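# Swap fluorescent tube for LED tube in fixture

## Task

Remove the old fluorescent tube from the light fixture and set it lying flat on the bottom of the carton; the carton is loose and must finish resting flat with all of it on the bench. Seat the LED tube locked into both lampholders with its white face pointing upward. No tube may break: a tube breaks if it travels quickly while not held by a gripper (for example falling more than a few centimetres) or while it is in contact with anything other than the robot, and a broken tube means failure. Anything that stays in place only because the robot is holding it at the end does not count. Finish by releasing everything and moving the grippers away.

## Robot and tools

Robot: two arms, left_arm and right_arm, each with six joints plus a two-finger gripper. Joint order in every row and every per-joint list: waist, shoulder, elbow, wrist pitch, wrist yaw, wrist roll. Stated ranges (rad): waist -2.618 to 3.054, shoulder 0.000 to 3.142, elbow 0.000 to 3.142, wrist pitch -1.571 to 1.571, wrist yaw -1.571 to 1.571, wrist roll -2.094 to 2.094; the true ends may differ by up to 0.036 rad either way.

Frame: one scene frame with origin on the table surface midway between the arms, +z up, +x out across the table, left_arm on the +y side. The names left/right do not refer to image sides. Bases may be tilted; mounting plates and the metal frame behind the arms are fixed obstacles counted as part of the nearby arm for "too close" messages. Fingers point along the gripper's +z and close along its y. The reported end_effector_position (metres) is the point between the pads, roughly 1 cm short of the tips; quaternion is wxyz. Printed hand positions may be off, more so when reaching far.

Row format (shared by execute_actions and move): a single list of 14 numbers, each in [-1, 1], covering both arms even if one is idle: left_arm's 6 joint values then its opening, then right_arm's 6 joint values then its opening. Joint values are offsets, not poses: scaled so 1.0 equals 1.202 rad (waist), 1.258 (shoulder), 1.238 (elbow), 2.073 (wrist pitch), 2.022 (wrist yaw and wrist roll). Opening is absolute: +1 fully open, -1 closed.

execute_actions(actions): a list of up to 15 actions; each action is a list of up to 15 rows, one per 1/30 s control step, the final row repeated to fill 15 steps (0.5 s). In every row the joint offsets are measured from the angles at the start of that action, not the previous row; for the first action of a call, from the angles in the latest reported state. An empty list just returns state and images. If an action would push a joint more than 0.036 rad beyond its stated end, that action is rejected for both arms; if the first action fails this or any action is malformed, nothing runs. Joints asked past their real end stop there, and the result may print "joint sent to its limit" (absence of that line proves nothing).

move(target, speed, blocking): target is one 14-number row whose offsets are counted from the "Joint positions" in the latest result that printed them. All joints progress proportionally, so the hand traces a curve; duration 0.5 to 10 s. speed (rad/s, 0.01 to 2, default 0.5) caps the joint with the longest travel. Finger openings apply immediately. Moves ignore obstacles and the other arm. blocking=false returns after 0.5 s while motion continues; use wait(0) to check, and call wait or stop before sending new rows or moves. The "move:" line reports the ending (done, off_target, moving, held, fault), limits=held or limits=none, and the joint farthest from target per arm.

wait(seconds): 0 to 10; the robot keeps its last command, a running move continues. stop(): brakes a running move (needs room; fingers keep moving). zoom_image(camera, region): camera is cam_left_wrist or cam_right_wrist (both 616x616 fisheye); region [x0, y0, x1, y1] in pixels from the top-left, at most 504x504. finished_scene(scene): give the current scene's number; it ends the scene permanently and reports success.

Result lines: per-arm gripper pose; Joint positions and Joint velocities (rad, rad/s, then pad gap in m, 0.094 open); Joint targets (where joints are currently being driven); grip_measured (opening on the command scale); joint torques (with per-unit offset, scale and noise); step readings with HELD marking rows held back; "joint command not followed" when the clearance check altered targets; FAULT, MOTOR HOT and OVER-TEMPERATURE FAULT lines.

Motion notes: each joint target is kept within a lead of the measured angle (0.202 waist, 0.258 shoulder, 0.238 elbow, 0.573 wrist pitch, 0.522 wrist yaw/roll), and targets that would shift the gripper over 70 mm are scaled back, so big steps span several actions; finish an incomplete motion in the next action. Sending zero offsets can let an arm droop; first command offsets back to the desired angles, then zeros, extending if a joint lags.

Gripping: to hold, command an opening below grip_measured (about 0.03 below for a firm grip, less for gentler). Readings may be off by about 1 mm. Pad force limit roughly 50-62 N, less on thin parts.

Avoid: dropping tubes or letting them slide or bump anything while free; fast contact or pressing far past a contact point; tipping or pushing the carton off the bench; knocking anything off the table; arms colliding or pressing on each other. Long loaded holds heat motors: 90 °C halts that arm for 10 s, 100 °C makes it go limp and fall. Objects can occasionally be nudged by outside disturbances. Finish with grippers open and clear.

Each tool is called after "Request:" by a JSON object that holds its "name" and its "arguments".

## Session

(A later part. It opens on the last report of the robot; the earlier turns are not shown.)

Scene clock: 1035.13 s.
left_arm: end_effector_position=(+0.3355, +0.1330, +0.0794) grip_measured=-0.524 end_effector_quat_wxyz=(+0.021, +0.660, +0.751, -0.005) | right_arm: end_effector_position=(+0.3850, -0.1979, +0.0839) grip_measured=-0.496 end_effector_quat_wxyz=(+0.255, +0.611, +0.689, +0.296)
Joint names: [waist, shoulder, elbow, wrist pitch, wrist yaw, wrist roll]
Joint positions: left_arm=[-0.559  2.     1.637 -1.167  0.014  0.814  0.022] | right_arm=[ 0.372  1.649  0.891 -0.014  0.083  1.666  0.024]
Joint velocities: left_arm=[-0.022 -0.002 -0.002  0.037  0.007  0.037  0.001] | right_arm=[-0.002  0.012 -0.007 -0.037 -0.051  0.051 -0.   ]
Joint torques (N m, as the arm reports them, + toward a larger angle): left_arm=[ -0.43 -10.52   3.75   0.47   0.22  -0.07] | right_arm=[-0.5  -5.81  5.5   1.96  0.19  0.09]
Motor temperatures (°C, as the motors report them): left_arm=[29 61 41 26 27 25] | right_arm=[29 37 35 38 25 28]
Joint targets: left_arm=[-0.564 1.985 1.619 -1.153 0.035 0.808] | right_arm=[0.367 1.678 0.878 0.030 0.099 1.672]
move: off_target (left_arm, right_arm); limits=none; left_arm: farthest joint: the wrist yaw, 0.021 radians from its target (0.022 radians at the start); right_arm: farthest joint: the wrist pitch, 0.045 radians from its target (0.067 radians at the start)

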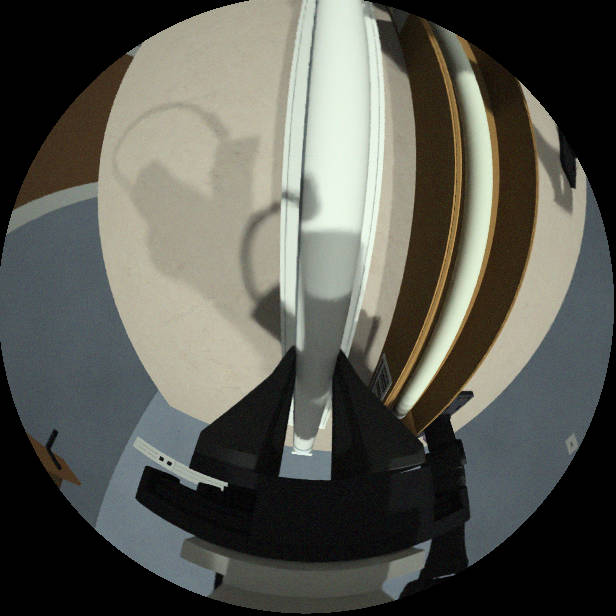

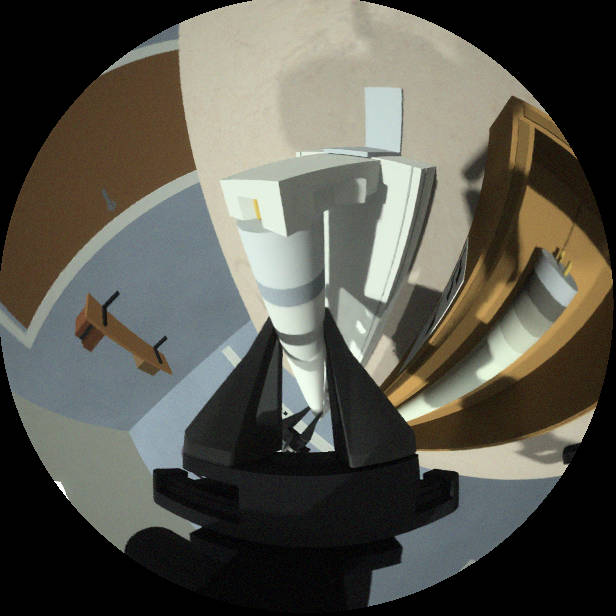

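Request:
{"name": "move", "arguments": {"target": [-0.004,-0.012,-0.015,0.007,0.011,-0.003,-0.57,-0.004,0.036,-0.012,0.021,0.008,0.003,-0.55], "speed": 0.05}}

Scene clock: 1043.60 s.
left_arm: end_effector_position=(+0.3355, +0.1330, +0.0794) grip_measured=-0.524 end_effector_quat_wxyz=(+0.021, +0.660, +0.751, -0.005) | right_arm: end_effector_position=(+0.3850, -0.1979, +0.0839) grip_measured=-0.496 end_effector_quat_wxyz=(+0.255, +0.611, +0.689, +0.295)
Joint names: [waist, shoulder, elbow, wrist pitch, wrist yaw, wrist roll]
Joint positions: left_arm=[-0.559  2.     1.637 -1.167  0.014  0.814  0.022] | right_arm=[ 0.372  1.649  0.891 -0.014  0.083  1.664  0.024]
Joint velocities: left_arm=[-0.002 -0.007 -0.007 -0.007 -0.022 -0.022 -0.001] | right_arm=[-0.007  0.017 -0.007  0.007  0.007 -0.066  0.001]
Joint torques (N m, as the arm reports them, + toward a larger angle): left_arm=[ -0.41 -10.51   3.69   0.47   0.23  -0.07] | right_arm=[-0.42 -4.32  5.36  1.99  0.28  0.1 ]
Motor temperatures (°C, as the motors report them): left_arm=[29 61 40 27 27 25] | right_arm=[29 36 35 38 25 28]
Joint targets: left_arm=[-0.564 1.985 1.618 -1.153 0.036 0.808] | right_arm=[0.367 1.694 0.876 0.029 0.099 1.672]
move: off_target (left_arm, right_arm); limits=none; left_arm: farthest joint: the wrist yaw, 0.022 radians from its target (0.022 radians at the start); right_arm: farthest joint: the shoulder, 0.045 radians from its target (0.045 radians at the start)

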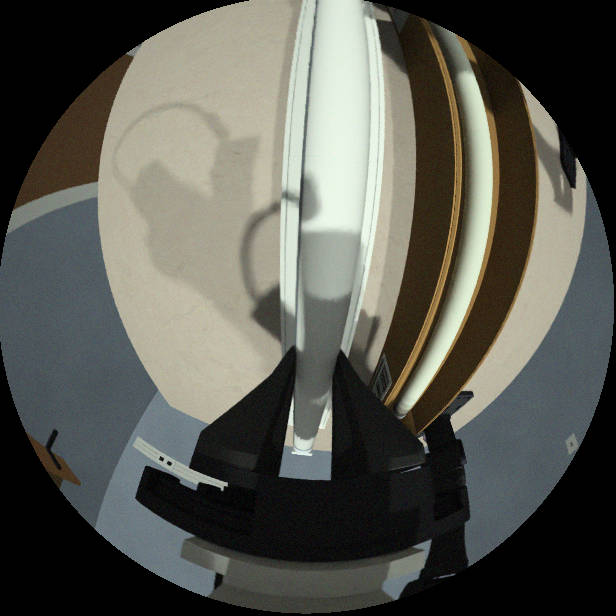

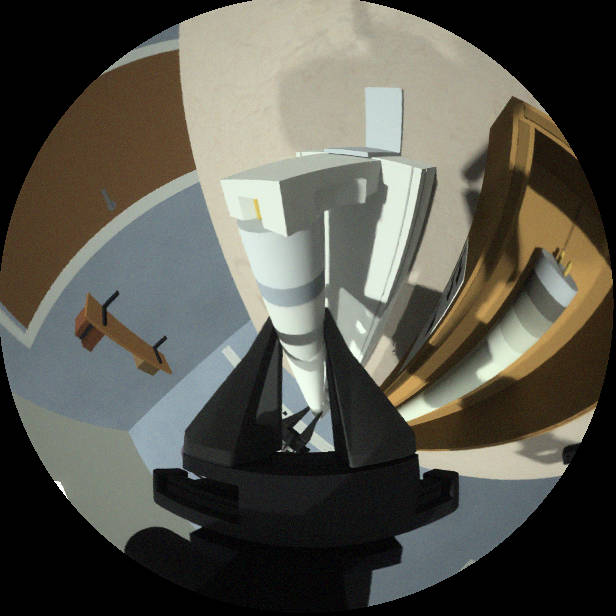

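Request:
{"name": "move", "arguments": {"target": [-0.004,-0.012,-0.03,0.014,0.011,-0.003,-0.57,-0.004,0.015,-0.008,0.008,0.008,0.003,-0.55], "speed": 0.05}}

Scene clock: 1060.63 s.
left_arm: end_effector_position=(+0.3353, +0.1330, +0.0769) grip_measured=-0.524 end_effector_quat_wxyz=(+0.021, +0.660, +0.751, -0.005) | right_arm: end_effector_position=(+0.3849, -0.1979, +0.0839) grip_measured=-0.496 end_effector_quat_wxyz=(+0.255, +0.610, +0.689, +0.295)
Joint names: [waist, shoulder, elbow, wrist pitch, wrist yaw, wrist roll]
Joint positions: left_arm=[-0.559  2.     1.627 -1.156  0.014  0.814  0.022] | right_arm=[ 0.372  1.649  0.891 -0.015  0.082  1.663  0.024]
Joint velocities: left_arm=[-0.002  0.007  0.007 -0.051 -0.007  0.022  0.001] | right_arm=[ 0.012  0.007  0.002 -0.095  0.051 -0.051 -0.   ]
Joint torques (N m, as the arm reports them, + toward a larger angle): left_arm=[ -0.41 -10.52   3.04   0.52   0.22  -0.07] | right_arm=[-0.27 -6.66  5.49  1.69  0.26  0.07]
Motor temperatures (°C, as the motors report them): left_arm=[29 61 40 27 27 25] | right_arm=[29 36 34 38 25 28]
Joint targets: left_arm=[-0.564 1.985 1.600 -1.138 0.036 0.808] | right_arm=[0.367 1.668 0.881 0.003 0.099 1.670]
move: off_target (left_arm); limits=none; left_arm: farthest joint: the elbow, 0.027 radians from its target (0.037 radians at the start); right_arm: farthest joint: the shoulder, 0.019 radians from its target (0.019 radians at the start)

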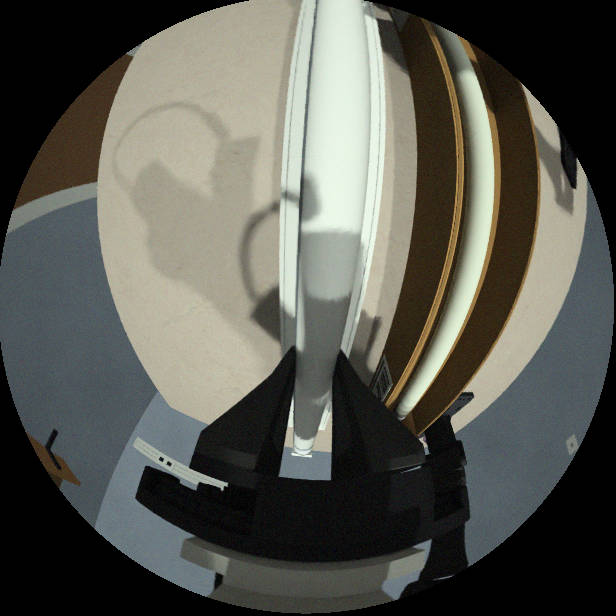

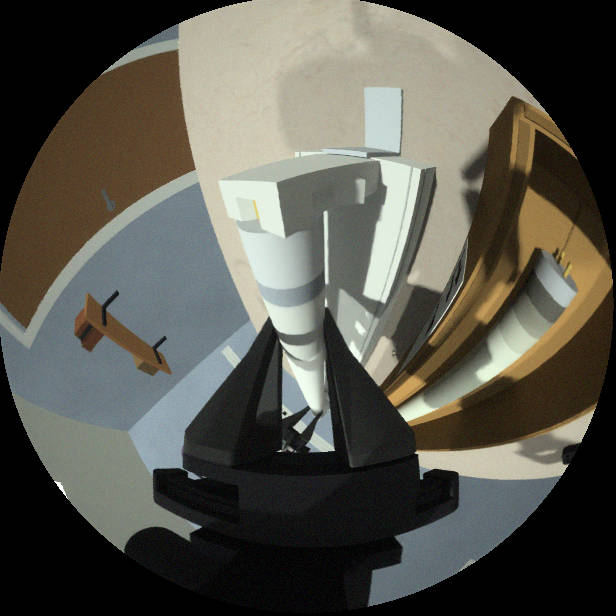

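Request:
{"name": "zoom_image", "arguments": {"camera": "cam_right_wrist", "region": [200, 150, 340, 290]}}

Region (200, 150, 340, 290) of cam_right_wrist's 616x616 image, scaled by 3.600, with more detail than that image has.

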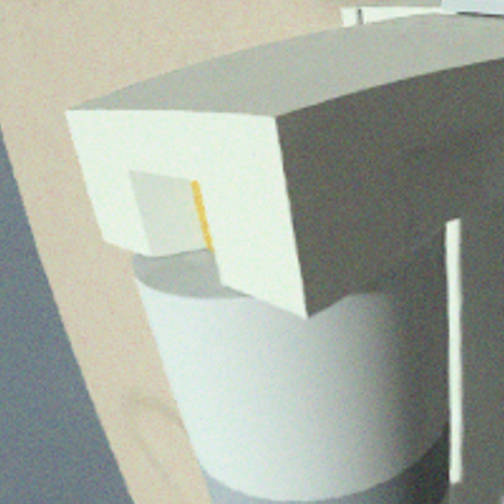

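Request:
{"name": "move", "arguments": {"target": [-0.004,-0.012,-0.02,0.008,0.011,-0.003,-0.57,-0.004,0.034,-0.014,0.004,0.008,0.003,-0.55], "speed": 0.05}}

Scene clock: 1067.97 s.
left_arm: end_effector_position=(+0.3355, +0.1330, +0.0769) grip_measured=-0.524 end_effector_quat_wxyz=(+0.022, +0.660, +0.751, -0.005) | right_arm: end_effector_position=(+0.3847, -0.1980, +0.0817) grip_measured=-0.496 end_effector_quat_wxyz=(+0.254, +0.610, +0.691, +0.293)
Joint names: [waist, shoulder, elbow, wrist pitch, wrist yaw, wrist roll]
Joint positions: left_arm=[-0.559  2.     1.627 -1.155  0.014  0.814  0.022] | right_arm=[ 0.372  1.654  0.891 -0.015  0.083  1.662  0.024]
Joint velocities: left_arm=[-0.002 -0.012 -0.012 -0.051 -0.037  0.007  0.   ] | right_arm=[ 0.002 -0.012 -0.012  0.066 -0.007 -0.037 -0.   ]
Joint torques (N m, as the arm reports them, + toward a larger angle): left_arm=[ -0.42 -10.5    3.21   0.48   0.23  -0.07] | right_arm=[-0.34 -5.07  5.18  1.58  0.19  0.06]
Motor temperatures (°C, as the motors report them): left_arm=[29 61 40 27 27 25] | right_arm=[29 36 34 38 25 28]
Joint targets: left_arm=[-0.564 1.985 1.602 -1.139 0.036 0.808] | right_arm=[0.367 1.692 0.874 -0.006 0.099 1.669]
move: off_target (left_arm, right_arm); limits=none; left_arm: farthest joint: the elbow, 0.024 radians from its target (0.024 radians at the start); right_arm: farthest joint: the shoulder, 0.037 radians from its target (0.043 radians at the start)

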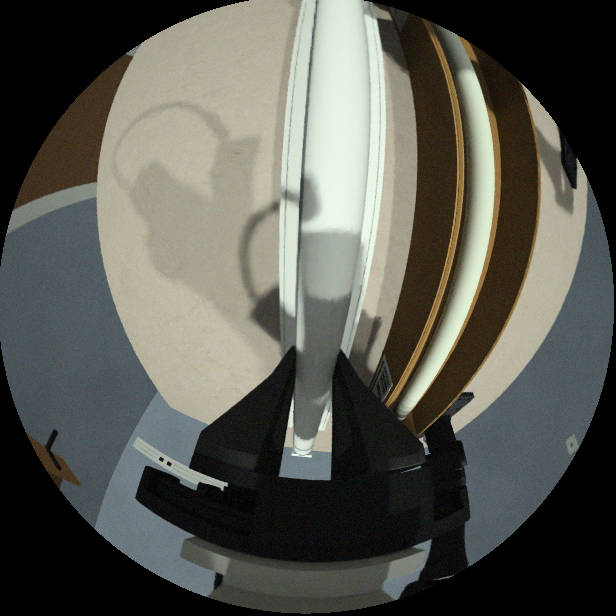

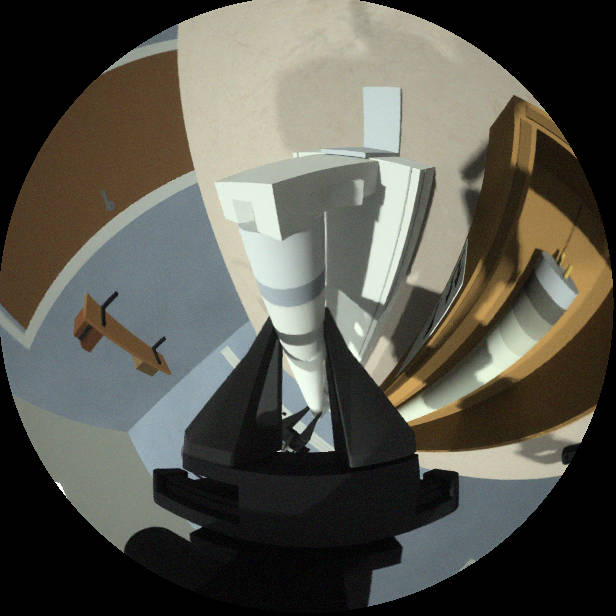

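Request:
{"name": "move", "arguments": {"target": [-0.004,-0.012,-0.02,0.008,0.011,-0.003,-0.57,-0.004,0.034,-0.014,-0.005,0.008,0.003,-0.55], "speed": 0.05}}

Scene clock: 1070.87 s.
left_arm: end_effector_position=(+0.3355, +0.1330, +0.0769) grip_measured=-0.524 end_effector_quat_wxyz=(+0.022, +0.660, +0.751, -0.005) | right_arm: end_effector_position=(+0.3847, -0.1980, +0.0817) grip_measured=-0.496 end_effector_quat_wxyz=(+0.254, +0.610, +0.691, +0.293)
Joint names: [waist, shoulder, elbow, wrist pitch, wrist yaw, wrist roll]
Joint positions: left_arm=[-0.559  2.     1.627 -1.155  0.014  0.814  0.022] | right_arm=[ 0.372  1.654  0.891 -0.015  0.083  1.662  0.024]
Joint velocities: left_arm=[-0.002 -0.012 -0.002 -0.037 -0.022 -0.007  0.001] | right_arm=[-0.027  0.002 -0.007 -0.066 -0.051  0.007 -0.   ]
Joint torques (N m, as the arm reports them, + toward a larger angle): left_arm=[ -0.42 -10.52   3.2    0.5    0.23  -0.07] | right_arm=[-0.55 -4.55  5.16  1.41  0.27  0.07]
Motor temperatures (°C, as the motors report them): left_arm=[29 61 40 27 27 25] | right_arm=[29 36 34 38 25 28]
Joint targets: left_arm=[-0.564 1.985 1.602 -1.139 0.036 0.808] | right_arm=[0.367 1.697 0.874 -0.025 0.099 1.668]
move: off_target (left_arm, right_arm); limits=none; left_arm: farthest joint: the elbow, 0.024 radians from its target (0.024 radians at the start); right_arm: farthest joint: the shoulder, 0.042 radians from its target (0.042 radians at the start)

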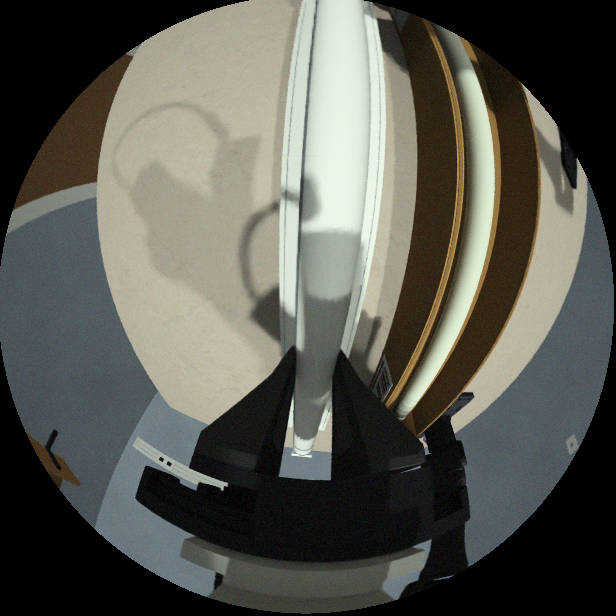

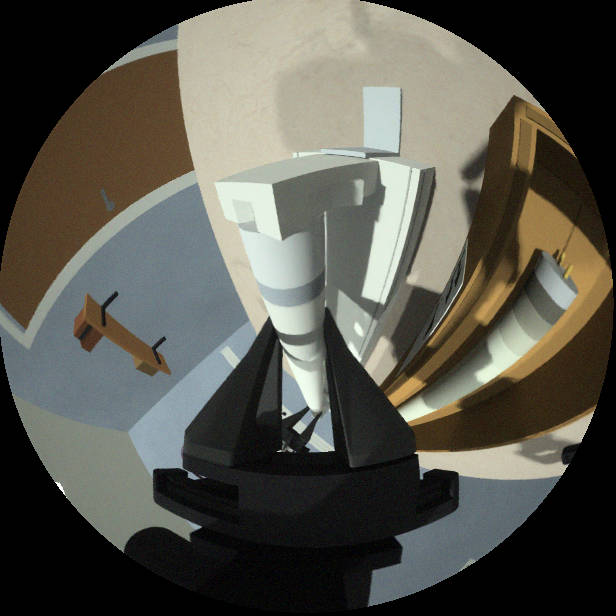

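Request:
{"name": "execute_actions", "arguments": {"actions": [[[-0.004,-0.012,-0.008,0.004,0.011,-0.003,-0.54,-0.004,0.014,-0.008,0.008,0.008,0.003,-0.55]],[[-0.004,-0.012,-0.008,0.004,0.011,-0.003,-0.525,-0.004,0.014,-0.008,0.008,0.008,0.003,-0.55],[-0.004,-0.012,-0.008,0.004,0.011,-0.003,-0.525,-0.004,0.014,-0.008,0.008,0.008,0.003,-0.55],[-0.004,-0.012,-0.008,0.004,0.011,-0.003,-0.525,-0.004,0.014,-0.008,0.008,0.008,0.003,-0.55],[-0.004,-0.012,-0.008,0.004,0.011,-0.003,-0.525,-0.004,0.014,-0.008,0.008,0.008,0.003,-0.55],[-0.004,-0.012,-0.008,0.004,0.011,-0.003,-0.525,-0.004,0.014,-0.008,0.008,0.008,0.003,-0.55],[-0.004,-0.012,-0.008,0.004,0.011,-0.003,-0.515,-0.004,0.014,-0.008,0.008,0.008,0.003,-0.55],[-0.004,-0.012,-0.008,0.004,0.011,-0.003,-0.515,-0.004,0.014,-0.008,0.008,0.008,0.003,-0.55],[-0.004,-0.012,-0.008,0.004,0.011,-0.003,-0.515,-0.004,0.014,-0.008,0.008,0.008,0.003,-0.55],[-0.004,-0.012,-0.008,0.004,0.011,-0.003,-0.515,-0.004,0.014,-0.008,0.008,0.008,0.003,-0.55],[-0.004,-0.012,-0.008,0.004,0.011,-0.003,-0.515,-0.004,0.014,-0.008,0.008,0.008,0.003,-0.55],[-0.004,-0.012,-0.008,0.004,0.011,-0.003,-0.50,-0.004,0.014,-0.008,0.008,0.008,0.003,-0.55]],[[-0.004,-0.012,-0.008,0.004,0.011,-0.003,-0.44,-0.004,0.014,-0.008,0.008,0.008,0.003,-0.55]]]}}

Scene clock: 1082.93 s.
left_arm: end_effector_position=(+0.3355, +0.1320, +0.0769) grip_measured=-0.442 end_effector_quat_wxyz=(+0.023, +0.660, +0.751, -0.007) | right_arm: end_effector_position=(+0.3848, -0.1980, +0.0818) grip_measured=-0.496 end_effector_quat_wxyz=(+0.254, +0.610, +0.691, +0.293)
Joint names: [waist, shoulder, elbow, wrist pitch, wrist yaw, wrist roll]
Joint positions: left_arm=[-0.559  2.     1.627 -1.153  0.018  0.814  0.026] | right_arm=[ 0.372  1.654  0.891 -0.014  0.083  1.662  0.024]
Joint velocities: left_arm=[ 0.002 -0.012  0.002 -0.051  0.007 -0.022  0.   ] | right_arm=[-0.002 -0.007 -0.007  0.051 -0.007 -0.066  0.001]
Joint torques (N m, as the arm reports them, + toward a larger angle): left_arm=[ -0.39 -10.53   4.37   0.37   0.18  -0.07] | right_arm=[-0.4  -6.85  5.49  1.69  0.22  0.03]
Motor temperatures (°C, as the motors report them): left_arm=[29 61 40 27 27 25] | right_arm=[29 35 34 37 25 28]
Joint targets: left_arm=[-0.564 1.985 1.617 -1.147 0.036 0.808] | right_arm=[0.367 1.672 0.881 0.002 0.099 1.668]
Step readings (joint positions; steps 1 to 15: 1st action; 16 to 30: 2nd action; 31 to 45: 3rd action):
0: left_arm=[-0.559 2.000 1.627 -1.155 0.014 0.814] | right_arm=[0.372 1.654 0.891 -0.015 0.083 1.662]
1: left_arm=[-0.559 2.000 1.627 -1.155 0.014 0.814] | right_arm=[0.372 1.654 0.891 -0.014 0.083 1.662]
2: left_arm=[-0.559 2.000 1.627 -1.155 0.014 0.814] | right_arm=[0.372 1.654 0.891 -0.014 0.083 1.662]
4: left_arm=[-0.559 2.000 1.627 -1.155 0.014 0.814] | right_arm=[0.372 1.654 0.891 -0.014 0.083 1.662]
8: left_arm=[-0.559 2.000 1.627 -1.155 0.014 0.814] | right_arm=[0.372 1.654 0.891 -0.014 0.083 1.662]
15: left_arm=[-0.559 2.000 1.627 -1.155 0.014 0.814] | right_arm=[0.372 1.654 0.891 -0.014 0.083 1.662]
16: left_arm=[-0.559 2.000 1.627 -1.155 0.014 0.814] | right_arm=[0.372 1.654 0.891 -0.014 0.083 1.662]
17: left_arm=[-0.559 2.000 1.627 -1.155 0.014 0.814] | right_arm=[0.372 1.654 0.891 -0.014 0.083 1.662]
19: left_arm=[-0.559 2.000 1.627 -1.155 0.014 0.814] | right_arm=[0.372 1.654 0.891 -0.014 0.083 1.662]
23: left_arm=[-0.559 2.000 1.627 -1.155 0.014 0.814] | right_arm=[0.372 1.654 0.891 -0.014 0.083 1.662]
30: left_arm=[-0.559 2.000 1.627 -1.155 0.014 0.814] | right_arm=[0.372 1.654 0.891 -0.014 0.083 1.662]
31: left_arm=[-0.559 2.000 1.627 -1.155 0.014 0.814] | right_arm=[0.372 1.654 0.891 -0.014 0.083 1.662]
32: left_arm=[-0.559 2.000 1.627 -1.155 0.014 0.814] | right_arm=[0.372 1.654 0.891 -0.014 0.083 1.662]
34: left_arm=[-0.559 2.000 1.627 -1.155 0.016 0.814] | right_arm=[0.372 1.654 0.891 -0.014 0.083 1.662]
38: left_arm=[-0.559 2.000 1.627 -1.153 0.017 0.814] | right_arm=[0.372 1.654 0.891 -0.014 0.083 1.662]
45: Joint positions above

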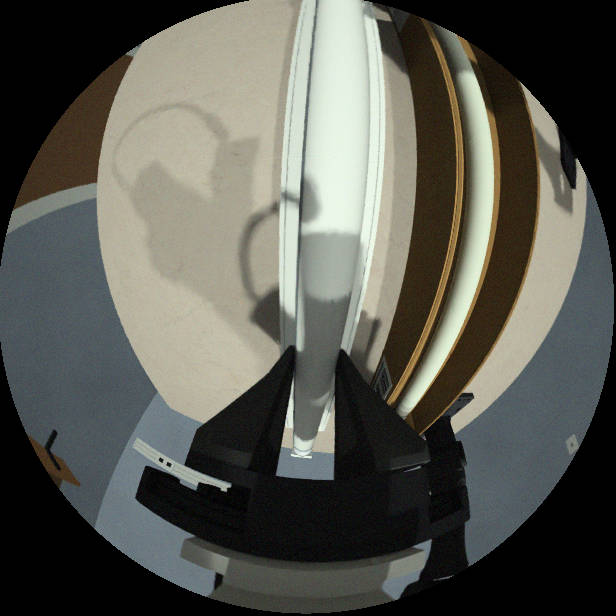

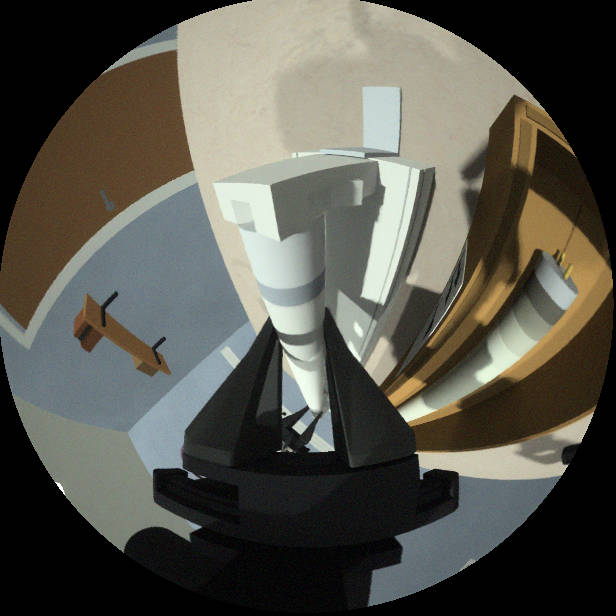

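Request:
{"name": "move", "arguments": {"target": [-0.004,-0.012,0.19,-0.1,0.009,-0.003,0.0,-0.004,0.014,-0.047,0.05,0.008,0.003,-0.55], "speed": 0.12}}

Scene clock: 1096.53 s.
left_arm: end_effector_position=(+0.3373, +0.1296, +0.1282) grip_measured=-0.003 end_effector_quat_wxyz=(+0.026, +0.660, +0.751, -0.009) | right_arm: end_effector_position=(+0.3847, -0.1981, +0.0780) grip_measured=-0.496 end_effector_quat_wxyz=(+0.264, +0.606, +0.685, +0.307)
Joint names: [waist, shoulder, elbow, wrist pitch, wrist yaw, wrist roll]
Joint positions: left_arm=[-0.559  2.     1.83  -1.351  0.024  0.814  0.047] | right_arm=[0.372 1.654 0.843 0.07  0.083 1.66  0.024]
Joint velocities: left_arm=[ 0.022 -0.002  0.012  0.066  0.022  0.022  0.002] | right_arm=[-0.007 -0.002 -0.002 -0.022 -0.022 -0.066  0.   ]
Joint torques (N m, as the arm reports them, + toward a larger angle): left_arm=[ -0.41 -10.54   7.62   0.19   0.13  -0.07] | right_arm=[-0.4  -6.72  5.51  1.79  0.18  0.09]
Motor temperatures (°C, as the motors report them): left_arm=[29 61 41 26 27 25] | right_arm=[29 36 34 38 25 28]
Joint targets: left_arm=[-0.564 1.985 1.862 -1.360 0.037 0.808] | right_arm=[0.367 1.672 0.833 0.090 0.099 1.668]
move: off_target (left_arm); limits=none; left_arm: farthest joint: the elbow, 0.032 radians from its target (0.236 radians at the start); right_arm: farthest joint: the wrist pitch, 0.019 radians from its target (0.103 radians at the start)

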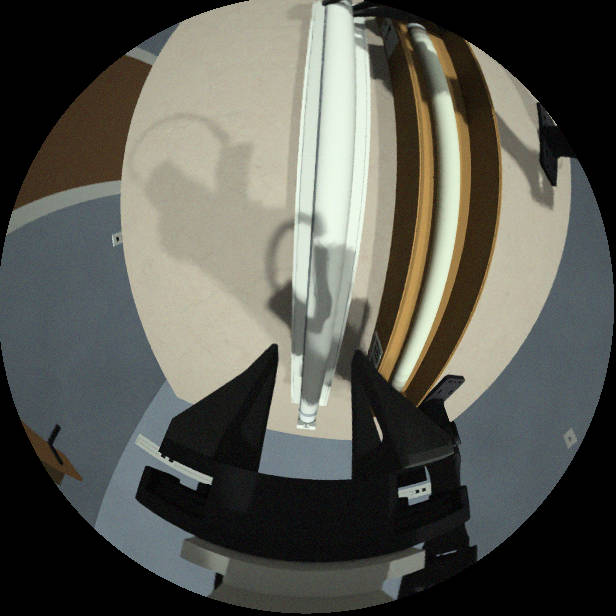

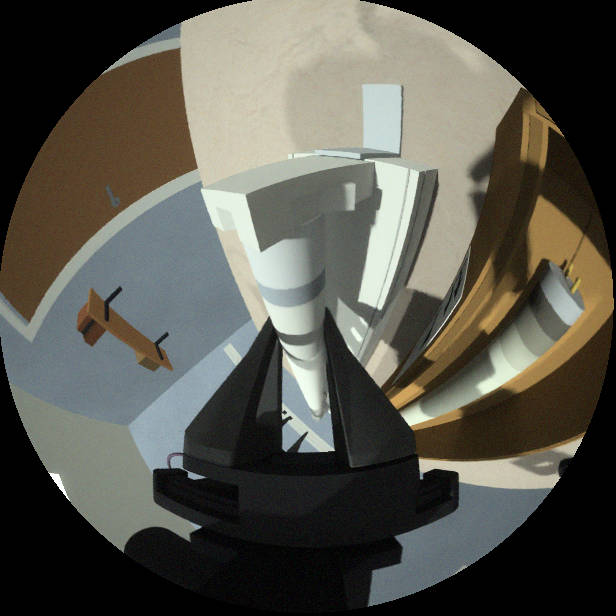

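Request:
{"name": "move", "arguments": {"target": [-0.004,-0.012,0.02,-0.004,0.006,-0.003,0.0,-0.004,0.026,-0.024,0.028,0.008,0.003,-0.55], "speed": 0.05}}

Request:
{"name": "zoom_image", "arguments": {"camera": "cam_left_wrist", "region": [270, 370, 350, 450]}}

Scene clock: 1104.30 s.
left_arm: end_effector_position=(+0.3372, +0.1297, +0.1282) grip_measured=-0.003 end_effector_quat_wxyz=(+0.025, +0.660, +0.751, -0.009) | right_arm: end_effector_position=(+0.3851, -0.1981, +0.0755) grip_measured=-0.496 end_effector_quat_wxyz=(+0.267, +0.604, +0.684, +0.311)
Joint names: [waist, shoulder, elbow, wrist pitch, wrist yaw, wrist roll]
Joint positions: left_arm=[-0.559  2.     1.83  -1.352  0.024  0.814  0.047] | right_arm=[0.372 1.66  0.828 0.102 0.084 1.659 0.024]
Joint velocities: left_arm=[-0.002 -0.007 -0.007  0.037  0.022 -0.007 -0.001] | right_arm=[ 0.002 -0.012 -0.007  0.007  0.007 -0.022  0.   ]
Joint torques (N m, as the arm reports them, + toward a larger angle): left_arm=[ -0.41 -10.52   7.05   0.21   0.12  -0.07] | right_arm=[-0.38 -5.67  5.26  1.84  0.23  0.1 ]
Motor temperatures (°C, as the motors report them): left_arm=[29 61 42 26 27 25] | right_arm=[29 36 34 38 25 28]
Joint targets: left_arm=[-0.564 1.985 1.855 -1.360 0.036 0.808] | right_arm=[0.367 1.687 0.813 0.128 0.099 1.666]
move: off_target (left_arm, right_arm); limits=none; left_arm: farthest joint: the elbow, 0.025 radians from its target (0.025 radians at the start); right_arm: farthest joint: the shoulder, 0.027 radians from its target (0.032 radians at the start)

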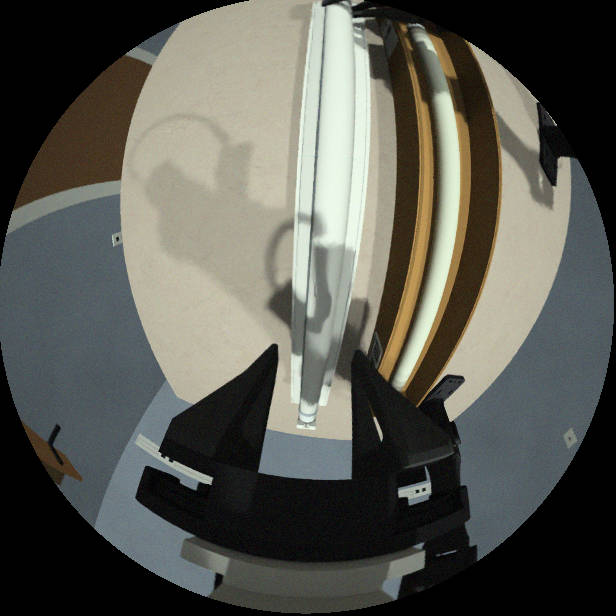

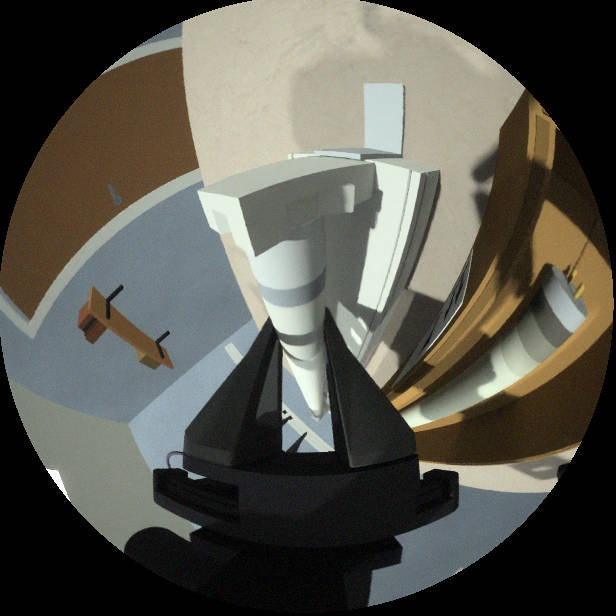

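Region (270, 370, 350, 450) of cam_left_wrist's 616x616 image, scaled by 6.300, with more detail than that image has.

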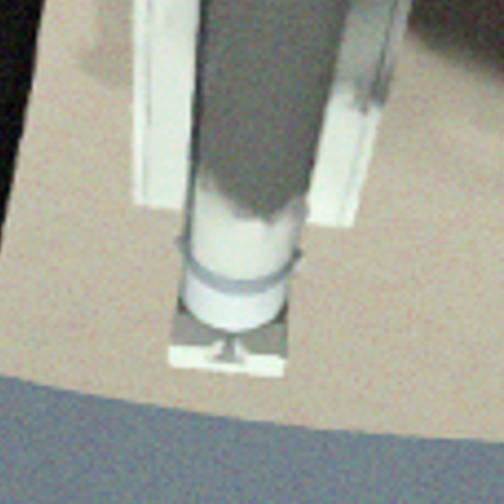

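Request:
{"name": "move", "arguments": {"target": [-0.004,-0.012,0.02,-0.004,0.006,-0.003,0.0,-0.019,0.112,0.325,-0.272,-0.015,0.0,-0.55], "speed": 0.3}}

Scene clock: 1122.23 s.
left_arm: end_effector_position=(+0.3372, +0.1297, +0.1282) grip_measured=-0.003 end_effector_quat_wxyz=(+0.025, +0.660, +0.751, -0.009) | right_arm: end_effector_position=(+0.3855, -0.1979, +0.0747) grip_measured=-0.496 end_effector_quat_wxyz=(+0.172, +0.635, +0.727, +0.195)
Joint names: [waist, shoulder, elbow, wrist pitch, wrist yaw, wrist roll]
Joint positions: left_arm=[-0.559  2.     1.83  -1.352  0.024  0.814  0.047] | right_arm=[ 0.36   1.788  1.197 -0.455  0.054  1.659  0.024]
Joint velocities: left_arm=[-0.007  0.027 -0.007 -0.051 -0.007 -0.007 -0.001] | right_arm=[ 0.007  0.002 -0.007 -0.022 -0.037  0.022 -0.   ]
Joint torques (N m, as the arm reports them, + toward a larger angle): left_arm=[ -0.4  -10.53   7.06   0.2    0.12  -0.07] | right_arm=[-0.84 -9.01  8.49  1.09  0.06  0.  ]
Motor temperatures (°C, as the motors report them): left_arm=[29 61 43 26 27 25] | right_arm=[29 35 34 38 25 28]
Joint targets: left_arm=[-0.564 1.985 1.855 -1.360 0.036 0.808] | right_arm=[0.349 1.801 1.230 -0.462 0.054 1.659]
move: off_target (left_arm, right_arm); limits=none; left_arm: farthest joint: the elbow, 0.025 radians from its target (0.025 radians at the start); right_arm: farthest joint: the elbow, 0.033 radians from its target (0.403 radians at the start)

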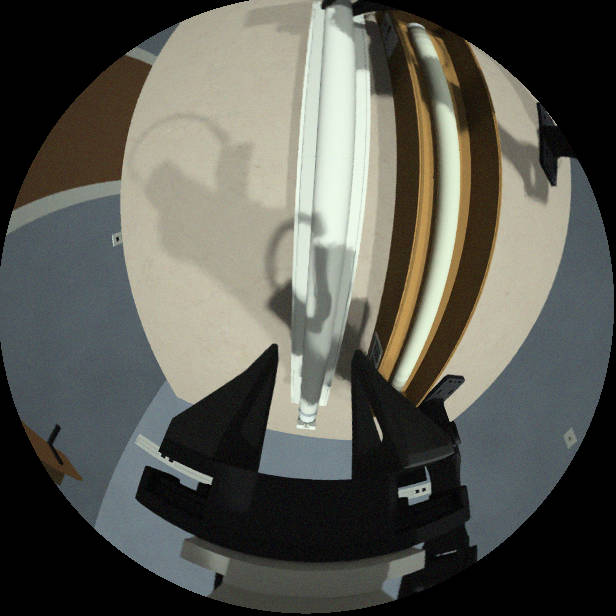

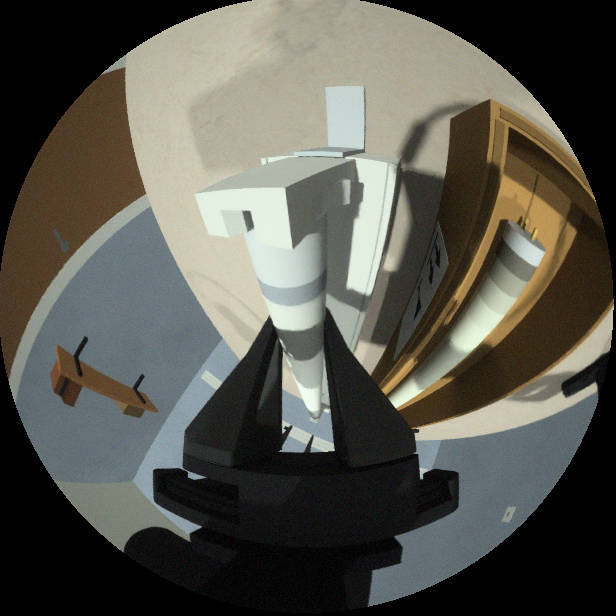

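Request:
{"name": "move", "arguments": {"target": [-0.004,-0.012,0.02,-0.004,0.006,-0.003,0.0,-0.02,0.165,0.314,-0.2055,-0.019,0.0,-0.55], "speed": 0.3}}

Scene clock: 1127.10 s.
left_arm: end_effector_position=(+0.3371, +0.1297, +0.1282) grip_measured=-0.003 end_effector_quat_wxyz=(+0.025, +0.660, +0.751, -0.009) | right_arm: end_effector_position=(+0.3858, -0.1979, +0.0728) grip_measured=-0.496 end_effector_quat_wxyz=(+0.086, +0.653, +0.745, +0.101)
Joint names: [waist, shoulder, elbow, wrist pitch, wrist yaw, wrist roll]
Joint positions: left_arm=[-0.559  2.     1.83  -1.352  0.024  0.814  0.047] | right_arm=[ 0.346  1.984  1.553 -0.875  0.021  1.66   0.024]
Joint velocities: left_arm=[ 0.007  0.002 -0.002 -0.007  0.022 -0.037  0.001] | right_arm=[ 0.002  0.007 -0.002 -0.007 -0.037  0.007 -0.   ]
Joint torques (N m, as the arm reports them, + toward a larger angle): left_arm=[ -0.42 -10.53   7.06   0.2    0.12  -0.07] | right_arm=[ -0.92 -10.67   8.54   0.69   0.     0.  ]
Motor temperatures (°C, as the motors report them): left_arm=[29 61 43 26 27 25] | right_arm=[29 36 35 37 25 28]
Joint targets: left_arm=[-0.564 1.985 1.855 -1.360 0.036 0.808] | right_arm=[0.336 1.996 1.586 -0.881 0.016 1.658]
move: off_target (left_arm, right_arm); limits=none; left_arm: farthest joint: the elbow, 0.025 radians from its target (0.025 radians at the start); right_arm: farthest joint: the elbow, 0.033 radians from its target (0.389 radians at the start)

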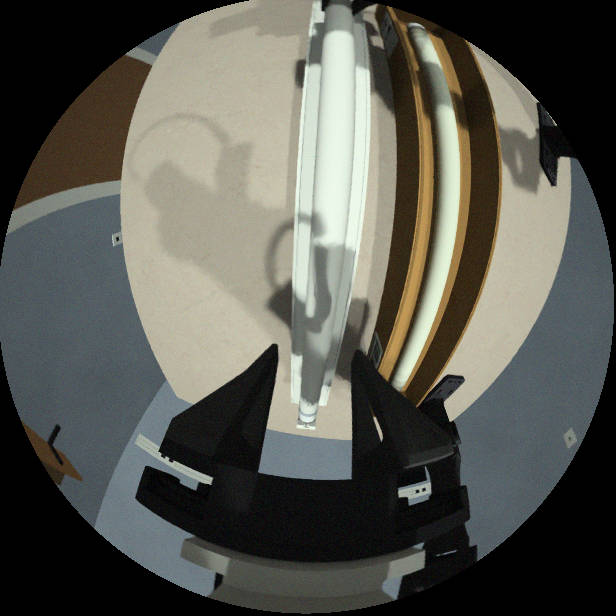

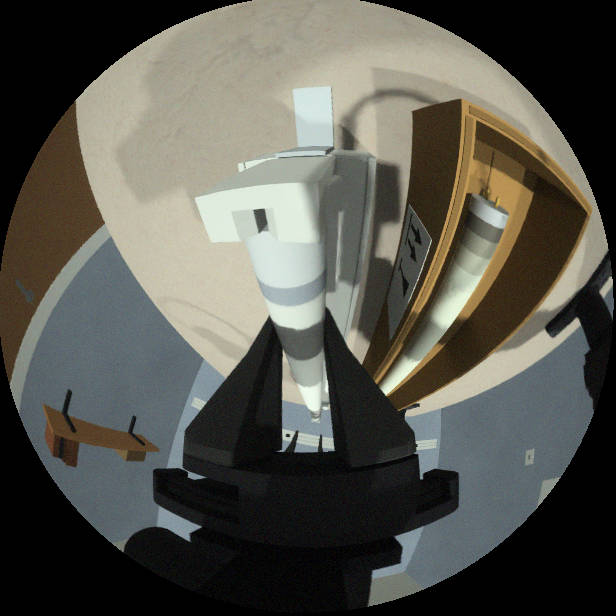

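Request:
{"name": "move", "arguments": {"target": [-0.004,-0.012,0.02,-0.004,0.006,-0.003,0.0,-0.014,0.2305,0.397,-0.223,-0.015,-0.007,-0.55], "speed": 0.3}}

Request:
{"name": "zoom_image", "arguments": {"camera": "cam_right_wrist", "region": [200, 150, 380, 330]}}

Scene clock: 1132.70 s.
left_arm: end_effector_position=(+0.3371, +0.1297, +0.1282) grip_measured=-0.003 end_effector_quat_wxyz=(+0.025, +0.660, +0.751, -0.009) | right_arm: end_effector_position=(+0.3844, -0.1968, +0.0705) grip_measured=-0.496 end_effector_quat_wxyz=(-0.006, +0.659, +0.752, -0.004)
Joint names: [waist, shoulder, elbow, wrist pitch, wrist yaw, wrist roll]
Joint positions: left_arm=[-0.559  2.     1.83  -1.352  0.024  0.814  0.047] | right_arm=[ 0.339  2.263  2.012 -1.332 -0.005  1.654  0.024]
Joint velocities: left_arm=[ 0.022  0.012 -0.002 -0.037  0.007 -0.007  0.   ] | right_arm=[-0.022 -0.007 -0.007 -0.066  0.022 -0.007  0.001]
Joint torques (N m, as the arm reports them, + toward a larger angle): left_arm=[ -0.42 -10.52   7.05   0.2    0.12  -0.07] | right_arm=[ -0.86 -12.95   8.07   0.16   0.01  -0.15]
Motor temperatures (°C, as the motors report them): left_arm=[29 61 43 26 27 25] | right_arm=[29 37 35 37 25 28]
Joint targets: left_arm=[-0.564 1.985 1.855 -1.360 0.036 0.808] | right_arm=[0.329 2.274 2.044 -1.338 -0.010 1.646]
move: off_target (left_arm, right_arm); limits=none; left_arm: farthest joint: the elbow, 0.025 radians from its target (0.025 radians at the start); right_arm: farthest joint: the elbow, 0.033 radians from its target (0.492 radians at the start)

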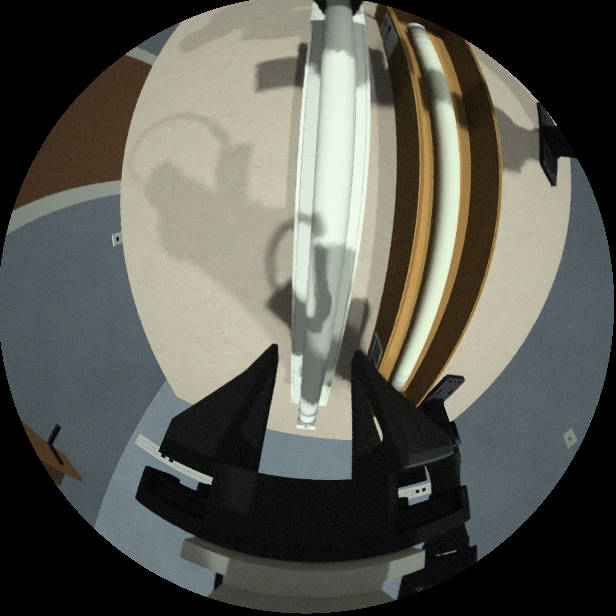

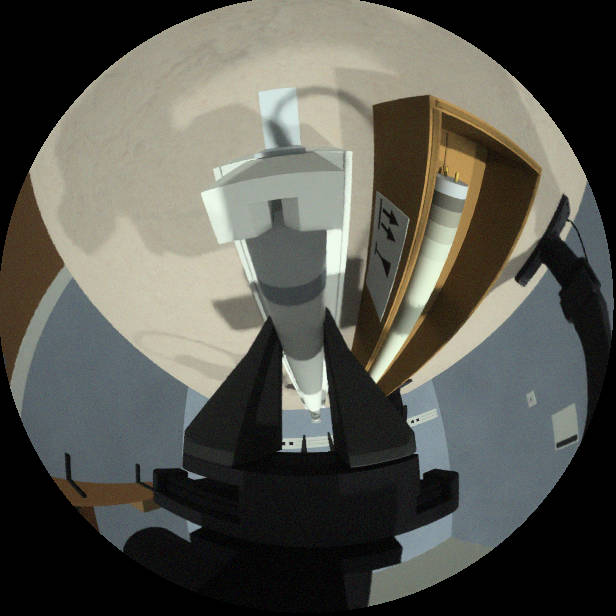

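Region (200, 150, 380, 330) of cam_right_wrist's 616x616 image, scaled by 2.800, with more detail than that image has.

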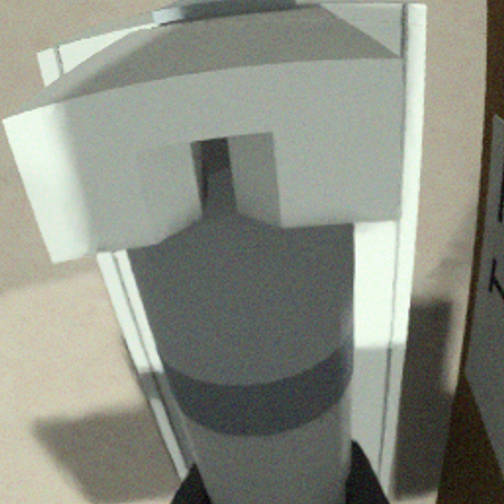

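Request:
{"name": "move", "arguments": {"target": [-0.004,-0.012,-0.19,0.109,-0.01,-0.003,-0.2,-0.008,0.0,0.02,-0.003,-0.002,-0.003,-0.55], "speed": 0.25}}

Scene clock: 1139.47 s.
left_arm: end_effector_position=(+0.3357, +0.1340, +0.0719) grip_measured=-0.197 end_effector_quat_wxyz=(+0.022, +0.660, +0.751, -0.002) | right_arm: end_effector_position=(+0.3844, -0.1968, +0.0705) grip_measured=-0.496 end_effector_quat_wxyz=(-0.006, +0.659, +0.752, -0.004)
Joint names: [waist, shoulder, elbow, wrist pitch, wrist yaw, wrist roll]
Joint positions: left_arm=[-0.559  2.     1.607 -1.134  0.009  0.814  0.038] | right_arm=[ 0.339  2.263  2.012 -1.332 -0.005  1.654  0.024]
Joint velocities: left_arm=[ 0.017  0.002  0.007  0.007 -0.051 -0.022 -0.   ] | right_arm=[ 0.007 -0.012 -0.002  0.066  0.081 -0.037  0.001]
Joint torques (N m, as the arm reports them, + toward a larger angle): left_arm=[ -0.41 -10.5    4.19   0.38  -0.08  -0.07] | right_arm=[ -0.88 -13.8    7.61   0.13   0.    -0.07]
Motor temperatures (°C, as the motors report them): left_arm=[29 61 43 26 27 25] | right_arm=[29 38 36 36 25 28]
Joint targets: left_arm=[-0.564 1.985 1.595 -1.126 0.003 0.808] | right_arm=[0.329 2.263 2.036 -1.338 -0.009 1.648]
move: off_target (right_arm); limits=none; left_arm: farthest joint: the shoulder, 0.015 radians from its target (0.015 radians at the start); right_arm: farthest joint: the elbow, 0.025 radians from its target (0.025 radians at the start)

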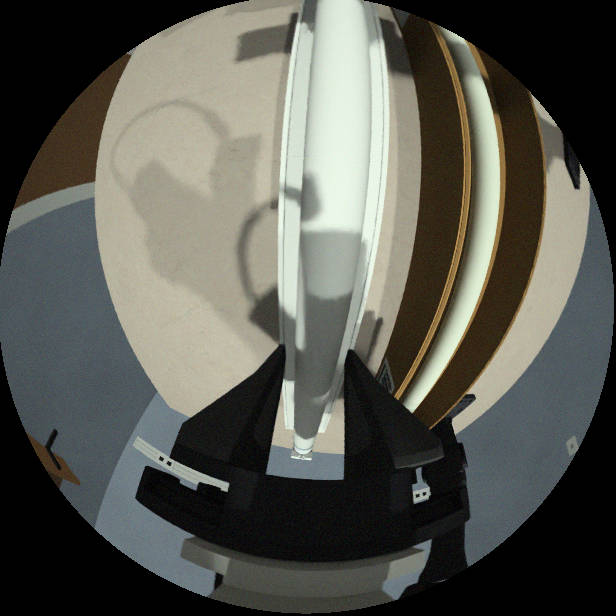

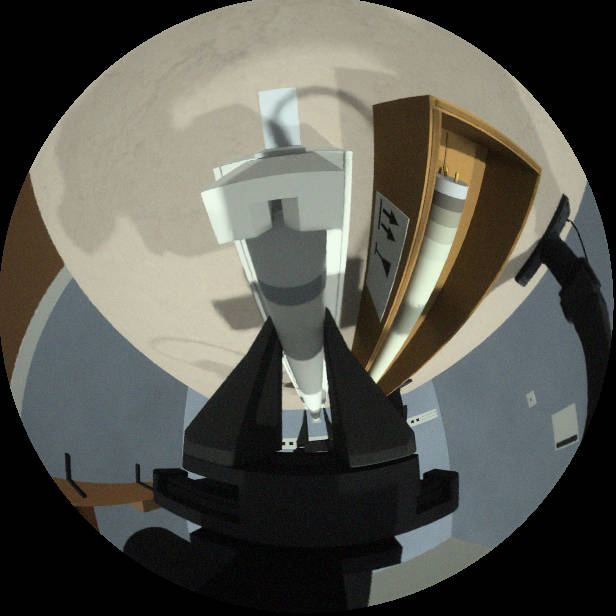

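Left closes on the tube, then right opens.

Request:
{"name": "execute_actions", "arguments": {"actions": [[[-0.004,-0.012,0,0.002,0.003,0,-0.45,-0.004,0,0.015,0,0,0,-0.55],[-0.004,-0.012,0,0.002,0.003,0,-0.45,-0.004,0,0.015,0,0,0,-0.55],[-0.004,-0.012,0,0.002,0.003,0,-0.45,-0.004,0,0.015,0,0,0,-0.55],[-0.004,-0.012,0,0.002,0.003,0,-0.45,-0.004,0,0.015,0,0,0,-0.55],[-0.004,-0.012,0,0.002,0.003,0,-0.45,-0.004,0,0.015,0,0,0,-0.55],[-0.004,-0.012,0,0.002,0.003,0,-0.48,-0.004,0,0.015,0,0,0,-0.55],[-0.004,-0.012,0,0.002,0.003,0,-0.48,-0.004,0,0.015,0,0,0,-0.55],[-0.004,-0.012,0,0.002,0.003,0,-0.50,-0.004,0,0.015,0,0,0,-0.55],[-0.004,-0.012,0,0.002,0.003,0,-0.50,-0.004,0,0.015,0,0,0,-0.55],[-0.004,-0.012,0,0.002,0.003,0,-0.53,-0.004,0,0.015,0,0,0,-0.55],[-0.004,-0.012,0,0.002,0.003,0,-0.55,-0.004,0,0.015,0,0,0,-0.55]],[[-0.004,-0.012,0,0.002,0.003,0,-0.55,-0.004,0,0.015,0,0,0,-0.55],[-0.004,-0.012,0,0.002,0.003,0,-0.55,-0.004,0,0.015,0,0,0,-0.55],[-0.004,-0.012,0,0.002,0.003,0,-0.55,-0.004,0,0.015,0,0,0,-0.55],[-0.004,-0.012,0,0.002,0.003,0,-0.55,-0.004,0,0.015,0,0,0,-0.55],[-0.004,-0.012,0,0.002,0.003,0,-0.55,-0.004,0,0.015,0,0,0,-0.55],[-0.004,-0.012,0,0.002,0.003,0,-0.55,-0.004,0,0.015,0,0,0,0.1]]]}}

Scene clock: 1146.70 s.
left_arm: end_effector_position=(+0.3353, +0.1340, +0.0719) grip_measured=-0.526 end_effector_quat_wxyz=(+0.021, +0.660, +0.751, -0.003) | right_arm: end_effector_position=(+0.3844, -0.1968, +0.0705) grip_measured=+0.097 end_effector_quat_wxyz=(-0.006, +0.659, +0.752, -0.004)
Joint names: [waist, shoulder, elbow, wrist pitch, wrist yaw, wrist roll]
Joint positions: left_arm=[-0.559  2.     1.607 -1.135  0.01   0.814  0.022] | right_arm=[ 0.339  2.263  2.012 -1.332 -0.005  1.654  0.052]
Joint velocities: left_arm=[-0.002 -0.007 -0.022  0.007 -0.022 -0.037 -0.001] | right_arm=[ 0.002 -0.012  0.002  0.066 -0.051 -0.066  0.001]
Joint torques (N m, as the arm reports them, + toward a larger angle): left_arm=[ -0.41 -10.5    5.13   0.35   0.05  -0.01] | right_arm=[ -0.52 -13.86   7.21   0.19   0.02  -0.01]
Motor temperatures (°C, as the motors report them): left_arm=[29 61 42 26 27 25] | right_arm=[29 39 36 35 25 28]
Joint targets: left_arm=[-0.564 1.985 1.607 -1.131 0.016 0.814] | right_arm=[0.334 2.263 2.030 -1.332 -0.005 1.654]
Step readings (joint positions; steps 1 to 15: 1st action; 16 to 30: 2nd action):
0: left_arm=[-0.559 2.000 1.607 -1.134 0.009 0.814] | right_arm=[0.339 2.263 2.012 -1.332 -0.005 1.654]
1: left_arm=[-0.559 2.000 1.607 -1.134 0.009 0.814] | right_arm=[0.339 2.263 2.012 -1.332 -0.005 1.654]
2: left_arm=[-0.559 2.000 1.607 -1.134 0.009 0.814] | right_arm=[0.339 2.263 2.012 -1.332 -0.005 1.654]
4: left_arm=[-0.559 2.000 1.607 -1.135 0.010 0.814] | right_arm=[0.339 2.263 2.012 -1.332 -0.005 1.654]
8: left_arm=[-0.559 2.000 1.607 -1.135 0.010 0.814] | right_arm=[0.339 2.263 2.012 -1.332 -0.005 1.654]
15: left_arm=[-0.559 2.000 1.607 -1.135 0.010 0.814] | right_arm=[0.339 2.263 2.012 -1.332 -0.005 1.654]
16: left_arm=[-0.559 2.000 1.607 -1.135 0.010 0.814] | right_arm=[0.339 2.263 2.012 -1.332 -0.005 1.654]
17: left_arm=[-0.559 2.000 1.607 -1.135 0.010 0.814] | right_arm=[0.339 2.263 2.012 -1.332 -0.005 1.654]
19: left_arm=[-0.559 2.000 1.607 -1.135 0.010 0.814] | right_arm=[0.339 2.263 2.012 -1.332 -0.005 1.654]
23: left_arm=[-0.559 2.000 1.607 -1.135 0.010 0.814] | right_arm=[0.339 2.263 2.012 -1.332 -0.005 1.654]
30: Joint positions above

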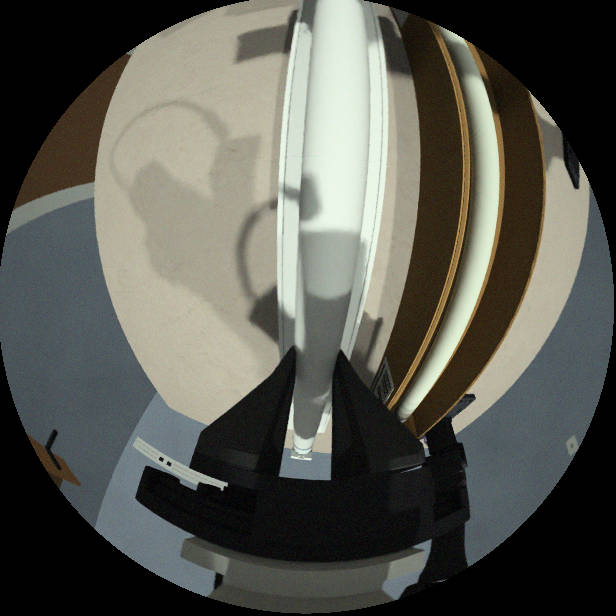

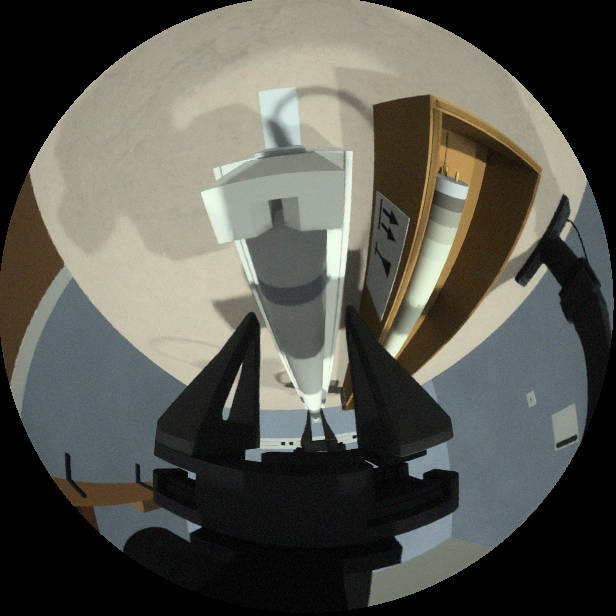

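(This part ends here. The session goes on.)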